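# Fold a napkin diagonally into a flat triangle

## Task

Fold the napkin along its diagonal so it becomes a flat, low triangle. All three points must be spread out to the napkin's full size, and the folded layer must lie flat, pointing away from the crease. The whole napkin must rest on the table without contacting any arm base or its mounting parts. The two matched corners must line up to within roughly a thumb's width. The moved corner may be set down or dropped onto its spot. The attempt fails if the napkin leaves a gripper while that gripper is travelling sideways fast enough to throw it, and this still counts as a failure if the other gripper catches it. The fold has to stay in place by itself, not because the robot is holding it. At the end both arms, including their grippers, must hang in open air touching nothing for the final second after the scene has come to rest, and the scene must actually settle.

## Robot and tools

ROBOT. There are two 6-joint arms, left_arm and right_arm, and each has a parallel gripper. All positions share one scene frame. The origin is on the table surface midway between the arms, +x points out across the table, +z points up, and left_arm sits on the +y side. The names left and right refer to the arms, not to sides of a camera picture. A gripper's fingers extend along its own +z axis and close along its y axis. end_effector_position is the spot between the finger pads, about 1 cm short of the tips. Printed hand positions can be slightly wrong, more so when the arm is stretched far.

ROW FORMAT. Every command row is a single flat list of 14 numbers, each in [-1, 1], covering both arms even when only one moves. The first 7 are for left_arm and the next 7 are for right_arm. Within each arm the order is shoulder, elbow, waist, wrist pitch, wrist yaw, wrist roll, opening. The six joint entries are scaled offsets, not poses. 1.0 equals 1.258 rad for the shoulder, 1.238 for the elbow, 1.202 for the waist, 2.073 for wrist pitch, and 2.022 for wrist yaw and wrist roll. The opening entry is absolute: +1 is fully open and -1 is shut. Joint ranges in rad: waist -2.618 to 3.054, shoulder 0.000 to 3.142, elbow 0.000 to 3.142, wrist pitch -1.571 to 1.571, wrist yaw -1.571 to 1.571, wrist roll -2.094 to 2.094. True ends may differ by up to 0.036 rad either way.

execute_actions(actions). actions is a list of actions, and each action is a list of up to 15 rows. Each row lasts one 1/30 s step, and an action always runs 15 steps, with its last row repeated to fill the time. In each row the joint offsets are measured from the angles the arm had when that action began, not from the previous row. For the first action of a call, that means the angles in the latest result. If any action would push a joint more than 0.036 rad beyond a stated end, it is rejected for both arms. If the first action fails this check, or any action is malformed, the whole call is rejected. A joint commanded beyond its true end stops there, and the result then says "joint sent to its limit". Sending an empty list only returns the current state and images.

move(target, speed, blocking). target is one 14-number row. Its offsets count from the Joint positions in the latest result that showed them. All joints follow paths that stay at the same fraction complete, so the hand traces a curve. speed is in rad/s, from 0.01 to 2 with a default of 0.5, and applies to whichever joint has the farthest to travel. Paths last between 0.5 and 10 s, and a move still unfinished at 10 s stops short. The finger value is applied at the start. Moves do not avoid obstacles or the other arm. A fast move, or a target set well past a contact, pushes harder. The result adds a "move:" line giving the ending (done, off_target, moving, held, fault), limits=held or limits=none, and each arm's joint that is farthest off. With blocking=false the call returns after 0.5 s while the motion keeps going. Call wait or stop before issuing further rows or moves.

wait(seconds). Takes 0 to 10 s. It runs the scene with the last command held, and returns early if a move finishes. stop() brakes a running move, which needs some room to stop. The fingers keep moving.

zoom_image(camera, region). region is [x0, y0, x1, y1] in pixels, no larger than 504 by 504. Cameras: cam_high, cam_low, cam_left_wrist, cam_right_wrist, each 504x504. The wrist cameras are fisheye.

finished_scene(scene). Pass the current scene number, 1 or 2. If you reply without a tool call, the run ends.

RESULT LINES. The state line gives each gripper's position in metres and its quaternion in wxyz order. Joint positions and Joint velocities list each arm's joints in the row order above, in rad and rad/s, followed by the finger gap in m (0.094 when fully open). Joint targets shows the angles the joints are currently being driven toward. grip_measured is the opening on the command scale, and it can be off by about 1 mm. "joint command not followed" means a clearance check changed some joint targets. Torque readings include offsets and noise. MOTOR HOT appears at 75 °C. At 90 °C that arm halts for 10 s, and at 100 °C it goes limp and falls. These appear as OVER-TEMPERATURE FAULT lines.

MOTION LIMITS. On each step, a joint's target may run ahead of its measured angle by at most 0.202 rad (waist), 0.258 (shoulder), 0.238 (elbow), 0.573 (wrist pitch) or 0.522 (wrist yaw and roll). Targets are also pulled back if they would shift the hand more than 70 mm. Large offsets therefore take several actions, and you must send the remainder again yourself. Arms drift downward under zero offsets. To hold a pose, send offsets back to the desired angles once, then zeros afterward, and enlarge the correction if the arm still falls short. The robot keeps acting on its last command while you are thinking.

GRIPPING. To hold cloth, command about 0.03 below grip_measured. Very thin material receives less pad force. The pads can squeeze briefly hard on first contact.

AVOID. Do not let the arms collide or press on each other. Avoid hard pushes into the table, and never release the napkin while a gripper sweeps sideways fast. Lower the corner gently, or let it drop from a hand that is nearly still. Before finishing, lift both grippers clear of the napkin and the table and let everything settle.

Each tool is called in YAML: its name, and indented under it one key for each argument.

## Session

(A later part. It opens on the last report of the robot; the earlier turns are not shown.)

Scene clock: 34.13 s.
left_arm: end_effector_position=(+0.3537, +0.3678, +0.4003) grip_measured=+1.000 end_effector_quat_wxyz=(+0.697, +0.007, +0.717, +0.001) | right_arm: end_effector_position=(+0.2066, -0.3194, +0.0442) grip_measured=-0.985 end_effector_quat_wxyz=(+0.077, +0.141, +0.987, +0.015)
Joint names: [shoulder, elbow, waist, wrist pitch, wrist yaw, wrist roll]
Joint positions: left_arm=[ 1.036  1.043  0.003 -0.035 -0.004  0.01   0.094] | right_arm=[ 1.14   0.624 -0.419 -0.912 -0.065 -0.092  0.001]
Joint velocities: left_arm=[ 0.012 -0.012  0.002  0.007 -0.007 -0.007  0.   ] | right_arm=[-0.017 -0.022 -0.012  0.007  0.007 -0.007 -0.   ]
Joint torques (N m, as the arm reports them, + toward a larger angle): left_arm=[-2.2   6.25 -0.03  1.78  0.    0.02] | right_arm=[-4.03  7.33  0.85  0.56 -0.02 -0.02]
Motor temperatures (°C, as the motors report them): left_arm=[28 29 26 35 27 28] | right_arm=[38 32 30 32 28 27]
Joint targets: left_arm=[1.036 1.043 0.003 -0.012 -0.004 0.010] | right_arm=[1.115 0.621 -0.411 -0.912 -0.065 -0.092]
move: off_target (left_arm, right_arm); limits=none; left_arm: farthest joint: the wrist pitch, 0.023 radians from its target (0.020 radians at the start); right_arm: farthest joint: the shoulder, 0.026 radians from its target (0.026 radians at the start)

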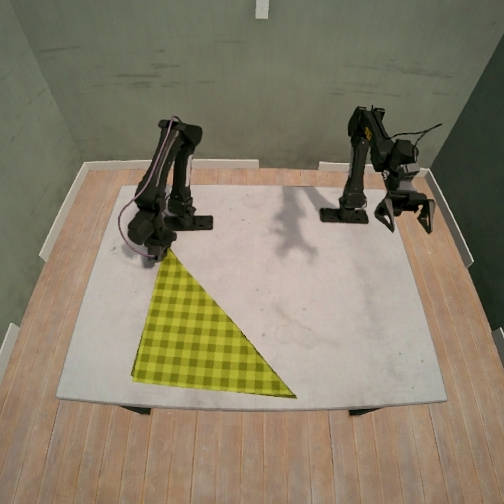

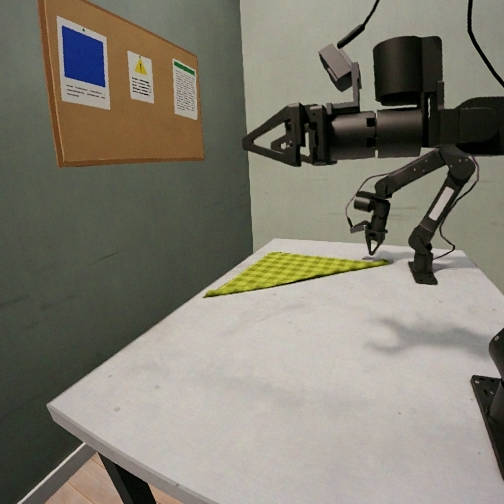

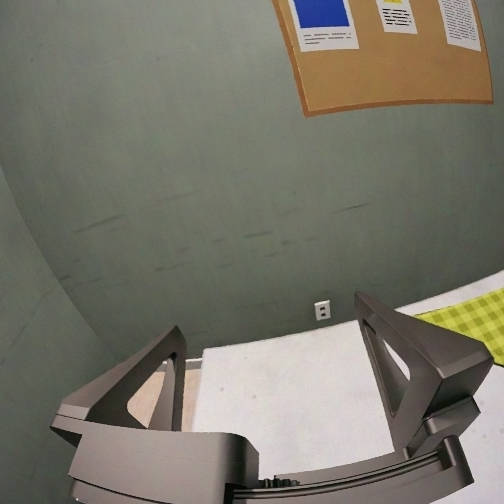

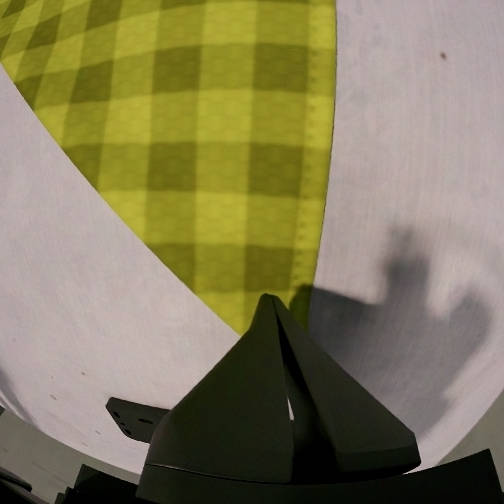

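move:
  target: [0,0,0,0.01,0,0,1, 0.085,0,-0.075,0,0,0,-1]
  speed: 0.1

Scene clock: 36.57 s.
left_arm: end_effector_position=(+0.3537, +0.3678, +0.3996) grip_measured=+1.000 end_effector_quat_wxyz=(+0.696, +0.007, +0.718, +0.001) | right_arm: end_effector_position=(+0.1940, -0.3302, +0.0282) grip_measured=-0.985 end_effector_quat_wxyz=(+0.031, +0.183, +0.982, +0.025)
Joint names: [shoulder, elbow, waist, wrist pitch, wrist yaw, wrist roll]
Joint positions: left_arm=[ 1.036  1.043  0.003 -0.038 -0.004  0.01   0.094] | right_arm=[ 1.238  0.624 -0.501 -0.912 -0.065 -0.092  0.001]
Joint velocities: left_arm=[-0.027 -0.012 -0.007 -0.037  0.007 -0.037  0.   ] | right_arm=[-0.002  0.012  0.002 -0.051 -0.007 -0.007 -0.001]
Joint torques (N m, as the arm reports them, + toward a larger angle): left_arm=[-2.2   6.26 -0.08  1.76  0.02  0.03] | right_arm=[-1.98  7.24 -0.79  0.37 -0.02 -0.02]
Motor temperatures (°C, as the motors report them): left_arm=[28 29 26 35 27 28] | right_arm=[37 31 30 32 28 27]
Joint targets: left_arm=[1.036 1.043 0.003 -0.015 -0.004 0.010] | right_arm=[1.247 0.624 -0.509 -0.912 -0.065 -0.092]
move: off_target (left_arm); limits=none; left_arm: farthest joint: the wrist pitch, 0.024 radians from its target (0.021 radians at the start); right_arm: farthest joint: the shoulder, 0.009 radians from its target (0.107 radians at the start)

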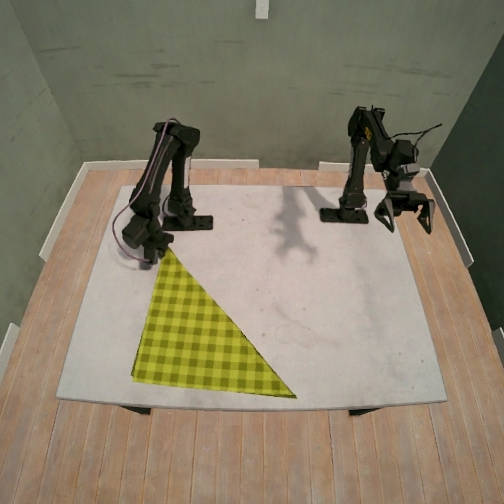

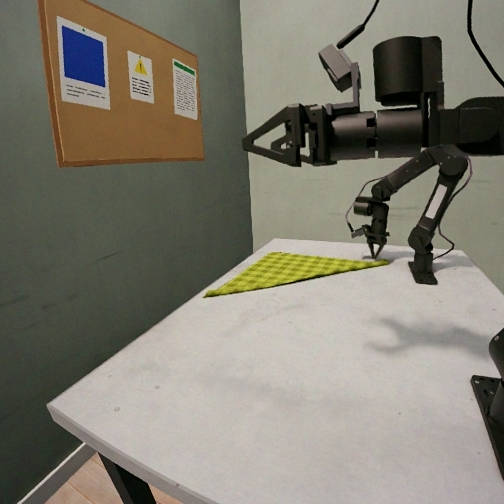

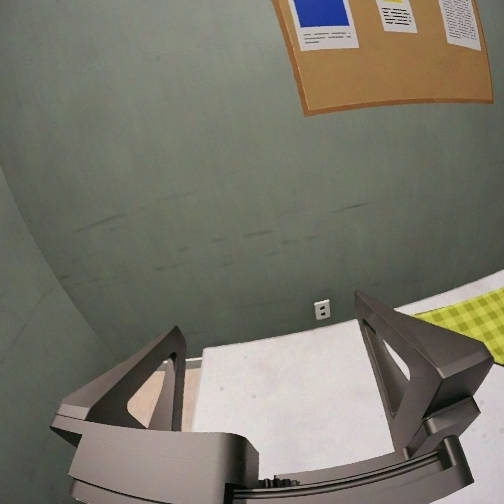

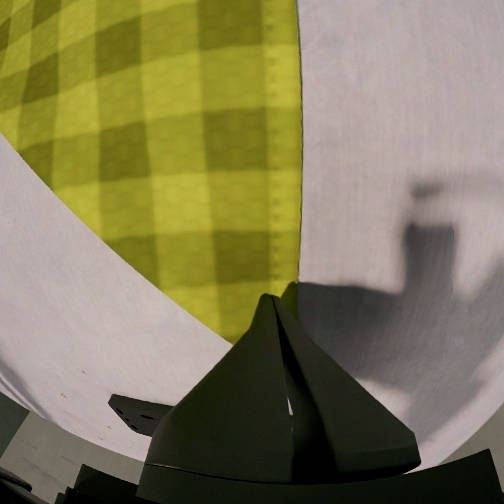

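move:
  target: [0,0,0,0.01,0,0,1, 0.085,0,-0.01,0.03,0,0,-1]
  speed: 0.06

Scene clock: 39.47 s.
left_arm: end_effector_position=(+0.3537, +0.3678, +0.3989) grip_measured=+1.000 end_effector_quat_wxyz=(+0.695, +0.007, +0.719, +0.001) | right_arm: end_effector_position=(+0.1940, -0.3309, +0.0129) grip_measured=-0.985 end_effector_quat_wxyz=(+0.003, +0.186, +0.982, +0.033)
Joint names: [shoulder, elbow, waist, wrist pitch, wrist yaw, wrist roll]
Joint positions: left_arm=[ 1.036  1.043  0.003 -0.041 -0.004  0.01   0.094] | right_arm=[ 1.335  0.624 -0.504 -0.872 -0.065 -0.092  0.001]
Joint velocities: left_arm=[ 0.007 -0.002 -0.007 -0.037 -0.007  0.007  0.   ] | right_arm=[-0.012  0.002 -0.002  0.051  0.037 -0.022  0.   ]
Joint torques (N m, as the arm reports them, + toward a larger angle): left_arm=[-2.19  6.24  0.    1.8   0.01  0.  ] | right_arm=[-2.51  6.89 -0.82  0.5  -0.02 -0.02]
Motor temperatures (°C, as the motors report them): left_arm=[28 29 26 35 27 28] | right_arm=[36 31 30 32 28 27]
Joint targets: left_arm=[1.036 1.043 0.003 -0.017 -0.004 0.010] | right_arm=[1.344 0.624 -0.513 -0.850 -0.065 -0.092]
move: off_target (left_arm, right_arm); limits=none; left_arm: farthest joint: the wrist pitch, 0.023 radians from its target (0.021 radians at the start); right_arm: farthest joint: the wrist pitch, 0.023 radians from its target (0.062 radians at the start)

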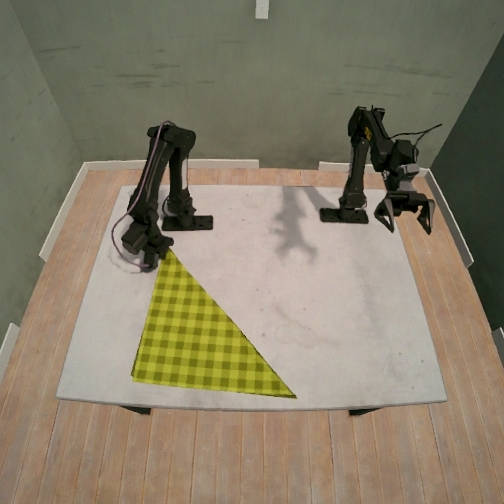

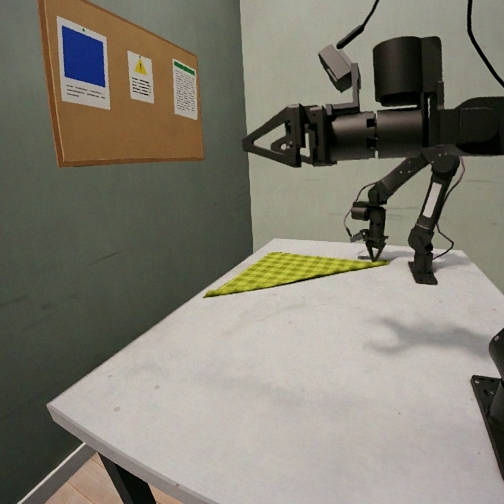

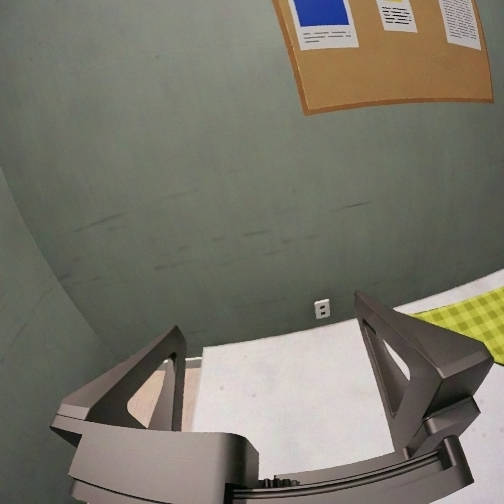

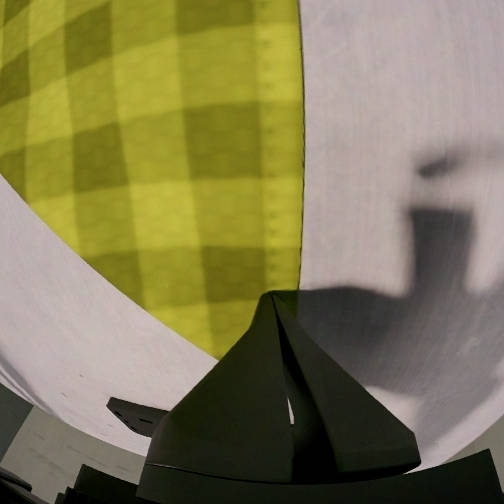

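Nearly touching. Press a little, then drag.

move:
  target: [0,0,0,0.01,0,0,1, 0.035,0,0,0.01,0,0,-1]
  speed: 0.04

move:
  target: [0,0,0,0.01,0,0,1, 0.02,0,-0.02,-0.04,0,0,-1]
  speed: 0.04

zoom_image:
  camera: "cam_high"
  region: [80, 320, 200, 410]

Scene clock: 41.90 s.
left_arm: end_effector_position=(+0.3536, +0.3678, +0.3983) grip_measured=+1.000 end_effector_quat_wxyz=(+0.694, +0.007, +0.720, +0.001) | right_arm: end_effector_position=(+0.1923, -0.3302, +0.0097) grip_measured=-0.985 end_effector_quat_wxyz=(-0.006, +0.186, +0.982, +0.035)
Joint names: [shoulder, elbow, waist, wrist pitch, wrist yaw, wrist roll]
Joint positions: left_arm=[ 1.036  1.043  0.003 -0.043 -0.004  0.01   0.094] | right_arm=[ 1.355  0.624 -0.504 -0.871 -0.064 -0.092  0.001]
Joint velocities: left_arm=[-0.007  0.027  0.002  0.125  0.051  0.081  0.   ] | right_arm=[-0.007 -0.007  0.002 -0.022  0.022 -0.007  0.001]
Joint torques (N m, as the arm reports them, + toward a larger angle): left_arm=[-2.22  6.27 -0.08  1.79  0.01  0.02] | right_arm=[-1.57  6.8   0.03  0.44 -0.03 -0.02]
Motor temperatures (°C, as the motors report them): left_arm=[28 29 26 36 27 28] | right_arm=[35 31 30 31 28 27]
Joint targets: left_arm=[1.036 1.043 0.003 -0.020 -0.004 0.010] | right_arm=[1.379 0.624 -0.504 -0.852 -0.065 -0.092]
move: off_target (left_arm, right_arm); limits=none; left_arm: farthest joint: the wrist pitch, 0.023 radians from its target (0.020 radians at the start); right_arm: farthest joint: the shoulder, 0.024 radians from its target (0.044 radians at the start)

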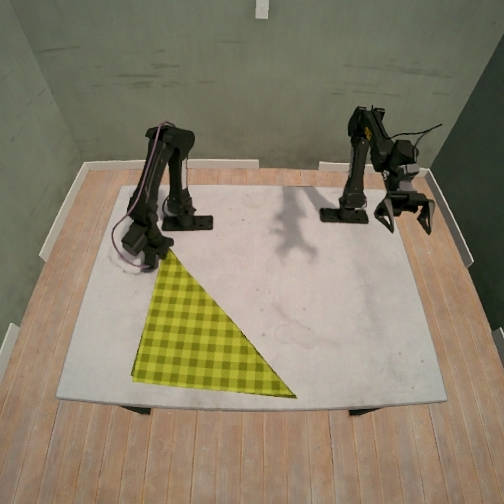

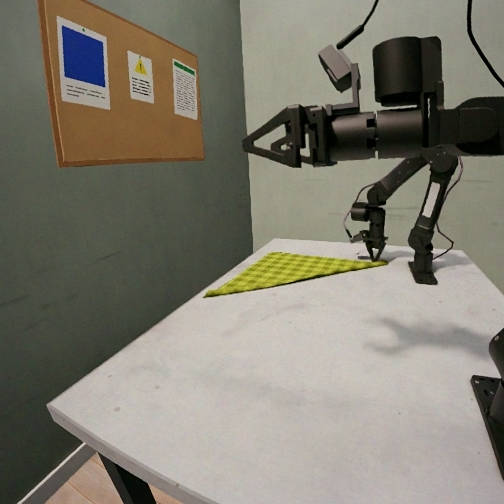

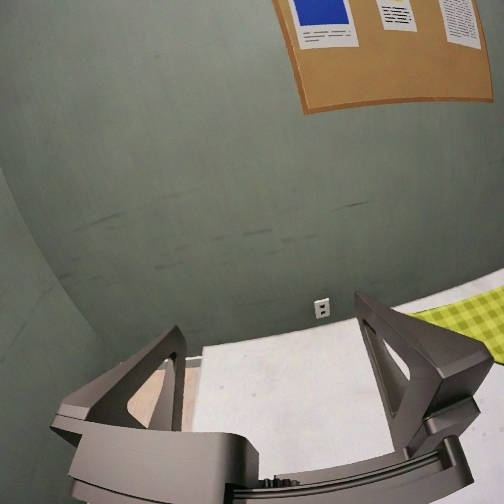

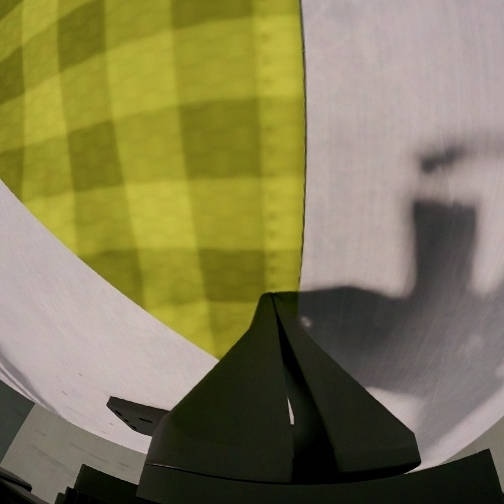

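Scene clock: 44.30 s.
left_arm: end_effector_position=(+0.3536, +0.3678, +0.3976) grip_measured=+1.000 end_effector_quat_wxyz=(+0.693, +0.007, +0.721, +0.001) | right_arm: end_effector_position=(+0.1811, -0.3273, +0.0097) grip_measured=-0.985 end_effector_quat_wxyz=(-0.029, +0.194, +0.980, +0.042)
Joint names: [shoulder, elbow, waist, wrist pitch, wrist yaw, wrist roll]
Joint positions: left_arm=[ 1.036  1.043  0.003 -0.046 -0.004  0.01   0.094] | right_arm=[ 1.359  0.624 -0.52  -0.916 -0.065 -0.092  0.001]
Joint velocities: left_arm=[ 0.042 -0.002  0.017 -0.007  0.007 -0.007  0.   ] | right_arm=[-0.007  0.012 -0.007  0.022  0.022 -0.007 -0.   ]
Joint torques (N m, as the arm reports them, + toward a larger angle): left_arm=[-2.2   6.32 -0.02  1.77  0.02  0.01] | right_arm=[-1.69  6.7  -0.81 -0.3  -0.02 -0.02]
Motor temperatures (°C, as the motors report them): left_arm=[28 29 26 36 27 28] | right_arm=[35 31 30 31 28 27]
Joint targets: left_arm=[1.036 1.043 0.003 -0.023 -0.004 0.010] | right_arm=[1.380 0.624 -0.528 -0.954 -0.064 -0.092]
move: off_target (left_arm, right_arm); limits=none; left_arm: farthest joint: the wrist pitch, 0.024 radians from its target (0.021 radians at the start); right_arm: farthest joint: the wrist pitch, 0.038 radians from its target (0.083 radians at the start)

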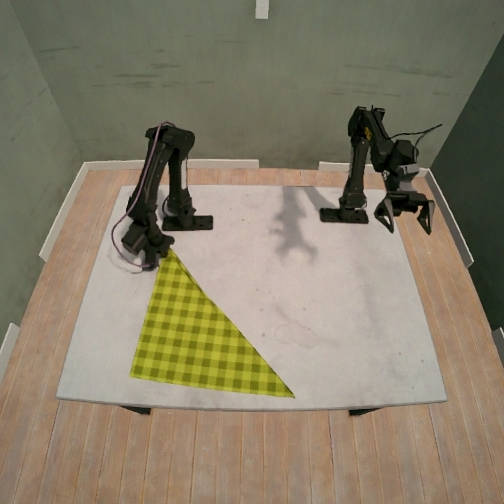

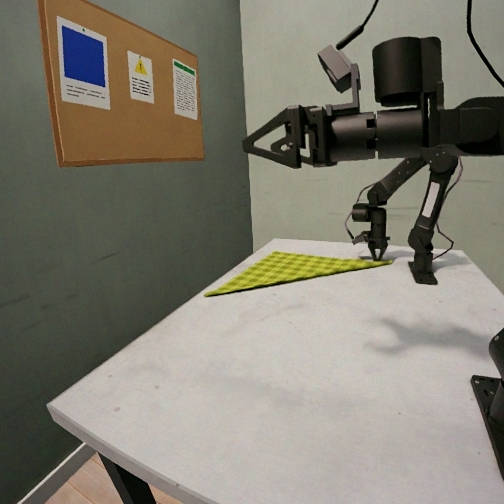

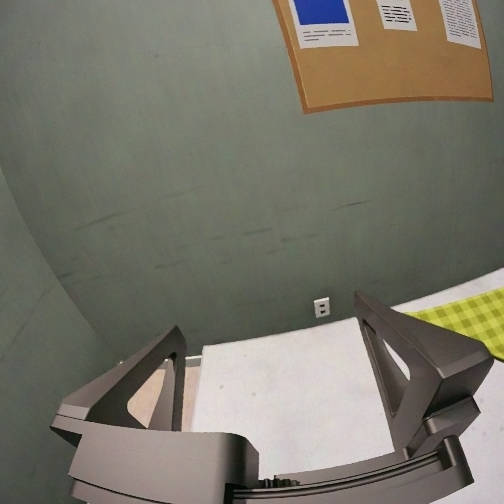

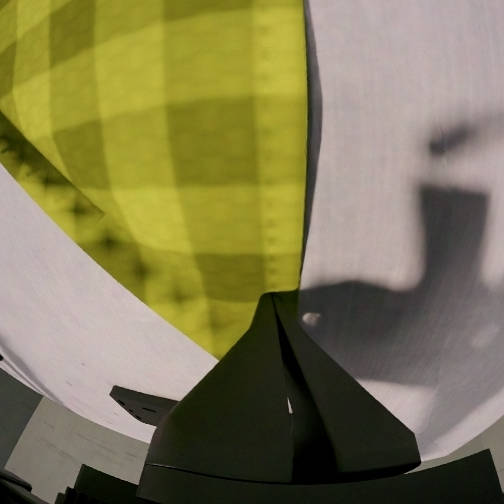

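Region (80, 320, 200, 410) of cam_high's 504x504 image, scaled by 4.200, with more detail than that image has; it fills the top 378 rows of this view, and the rest is white.

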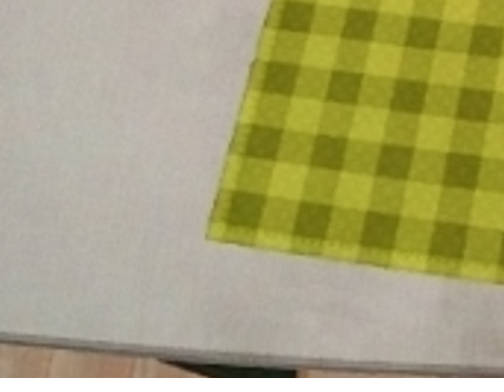

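Top corner now lies over the bottom corner's spot. Lift.

move:
  target: [0,0,0,0.01,0,0,1, -0.4,0,0,-0.1,0,0,-1]
  speed: 0.3

zoom_image:
  camera: "cam_high"
  region: [100, 220, 330, 410]

Scene clock: 47.37 s.
left_arm: end_effector_position=(+0.3536, +0.3678, +0.3970) grip_measured=+1.000 end_effector_quat_wxyz=(+0.692, +0.007, +0.722, +0.001) | right_arm: end_effector_position=(+0.1703, -0.3217, +0.0752) grip_measured=-0.985 end_effector_quat_wxyz=(+0.107, +0.189, +0.976, +0.002)
Joint names: [shoulder, elbow, waist, wrist pitch, wrist yaw, wrist roll]
Joint positions: left_arm=[ 1.036  1.043  0.003 -0.049 -0.004  0.01   0.094] | right_arm=[ 0.88   0.624 -0.52  -1.11  -0.065 -0.092  0.001]
Joint velocities: left_arm=[-0.007 -0.002  0.007 -0.007 -0.007 -0.007  0.   ] | right_arm=[-0.012 -0.002 -0.002 -0.007 -0.11  -0.051  0.   ]
Joint torques (N m, as the arm reports them, + toward a larger angle): left_arm=[-2.21  6.29 -0.05  1.78  0.02  0.  ] | right_arm=[-2.2   7.91  0.03  0.54 -0.02 -0.02]
Motor temperatures (°C, as the motors report them): left_arm=[28 29 26 36 27 28] | right_arm=[34 31 30 31 28 27]
Joint targets: left_arm=[1.036 1.043 0.003 -0.025 -0.004 0.010] | right_arm=[0.855 0.624 -0.520 -1.123 -0.065 -0.092]
move: off_target (left_arm, right_arm); limits=none; left_arm: farthest joint: the wrist pitch, 0.023 radians from its target (0.020 radians at the start); right_arm: farthest joint: the shoulder, 0.024 radians from its target (0.503 radians at the start)

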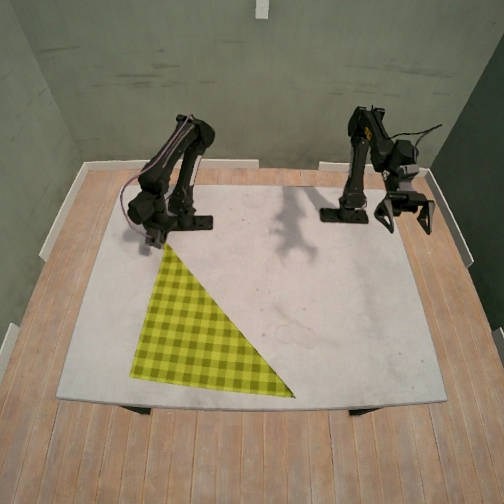

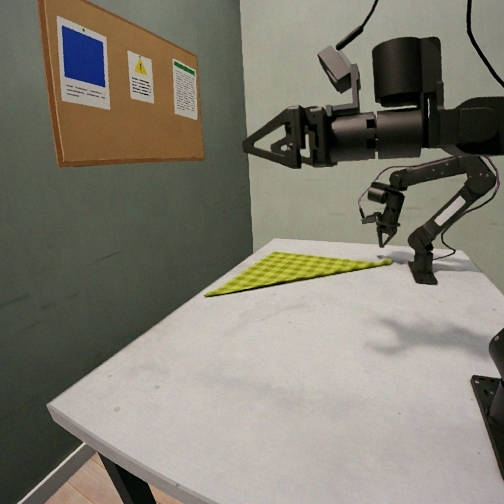

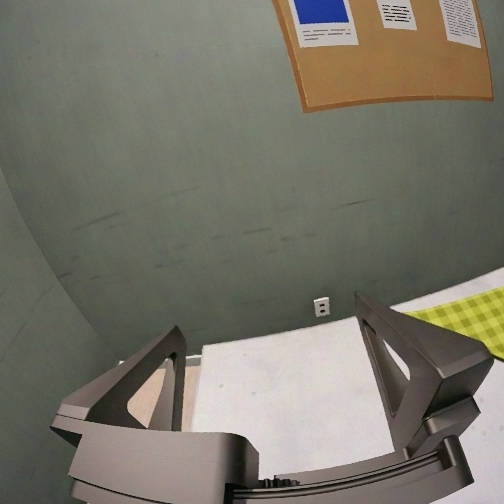

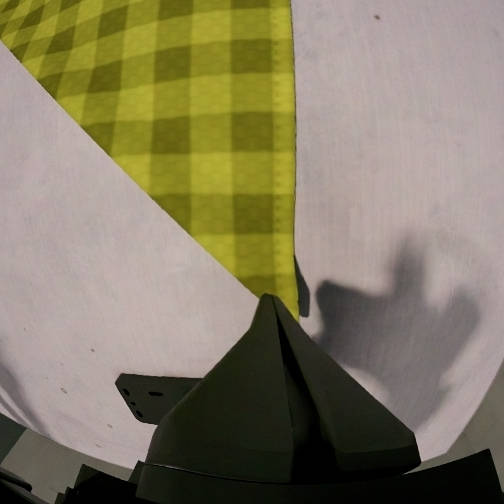

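Region (100, 220, 330, 410) of cam_high's 504x504 image, scaled by 2.191, with more detail than that image has; it fills the top 416 rows of this view, and the rest is white.

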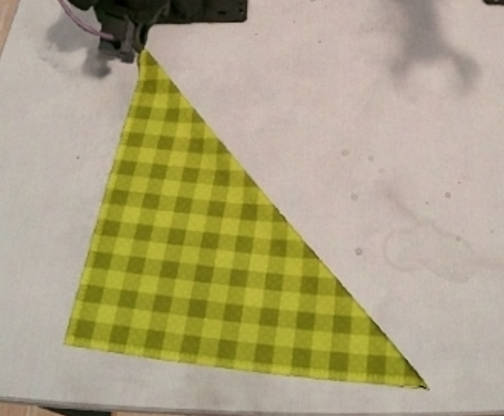

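finished_scene:
  scene: 2

The scene is finished: the task was done.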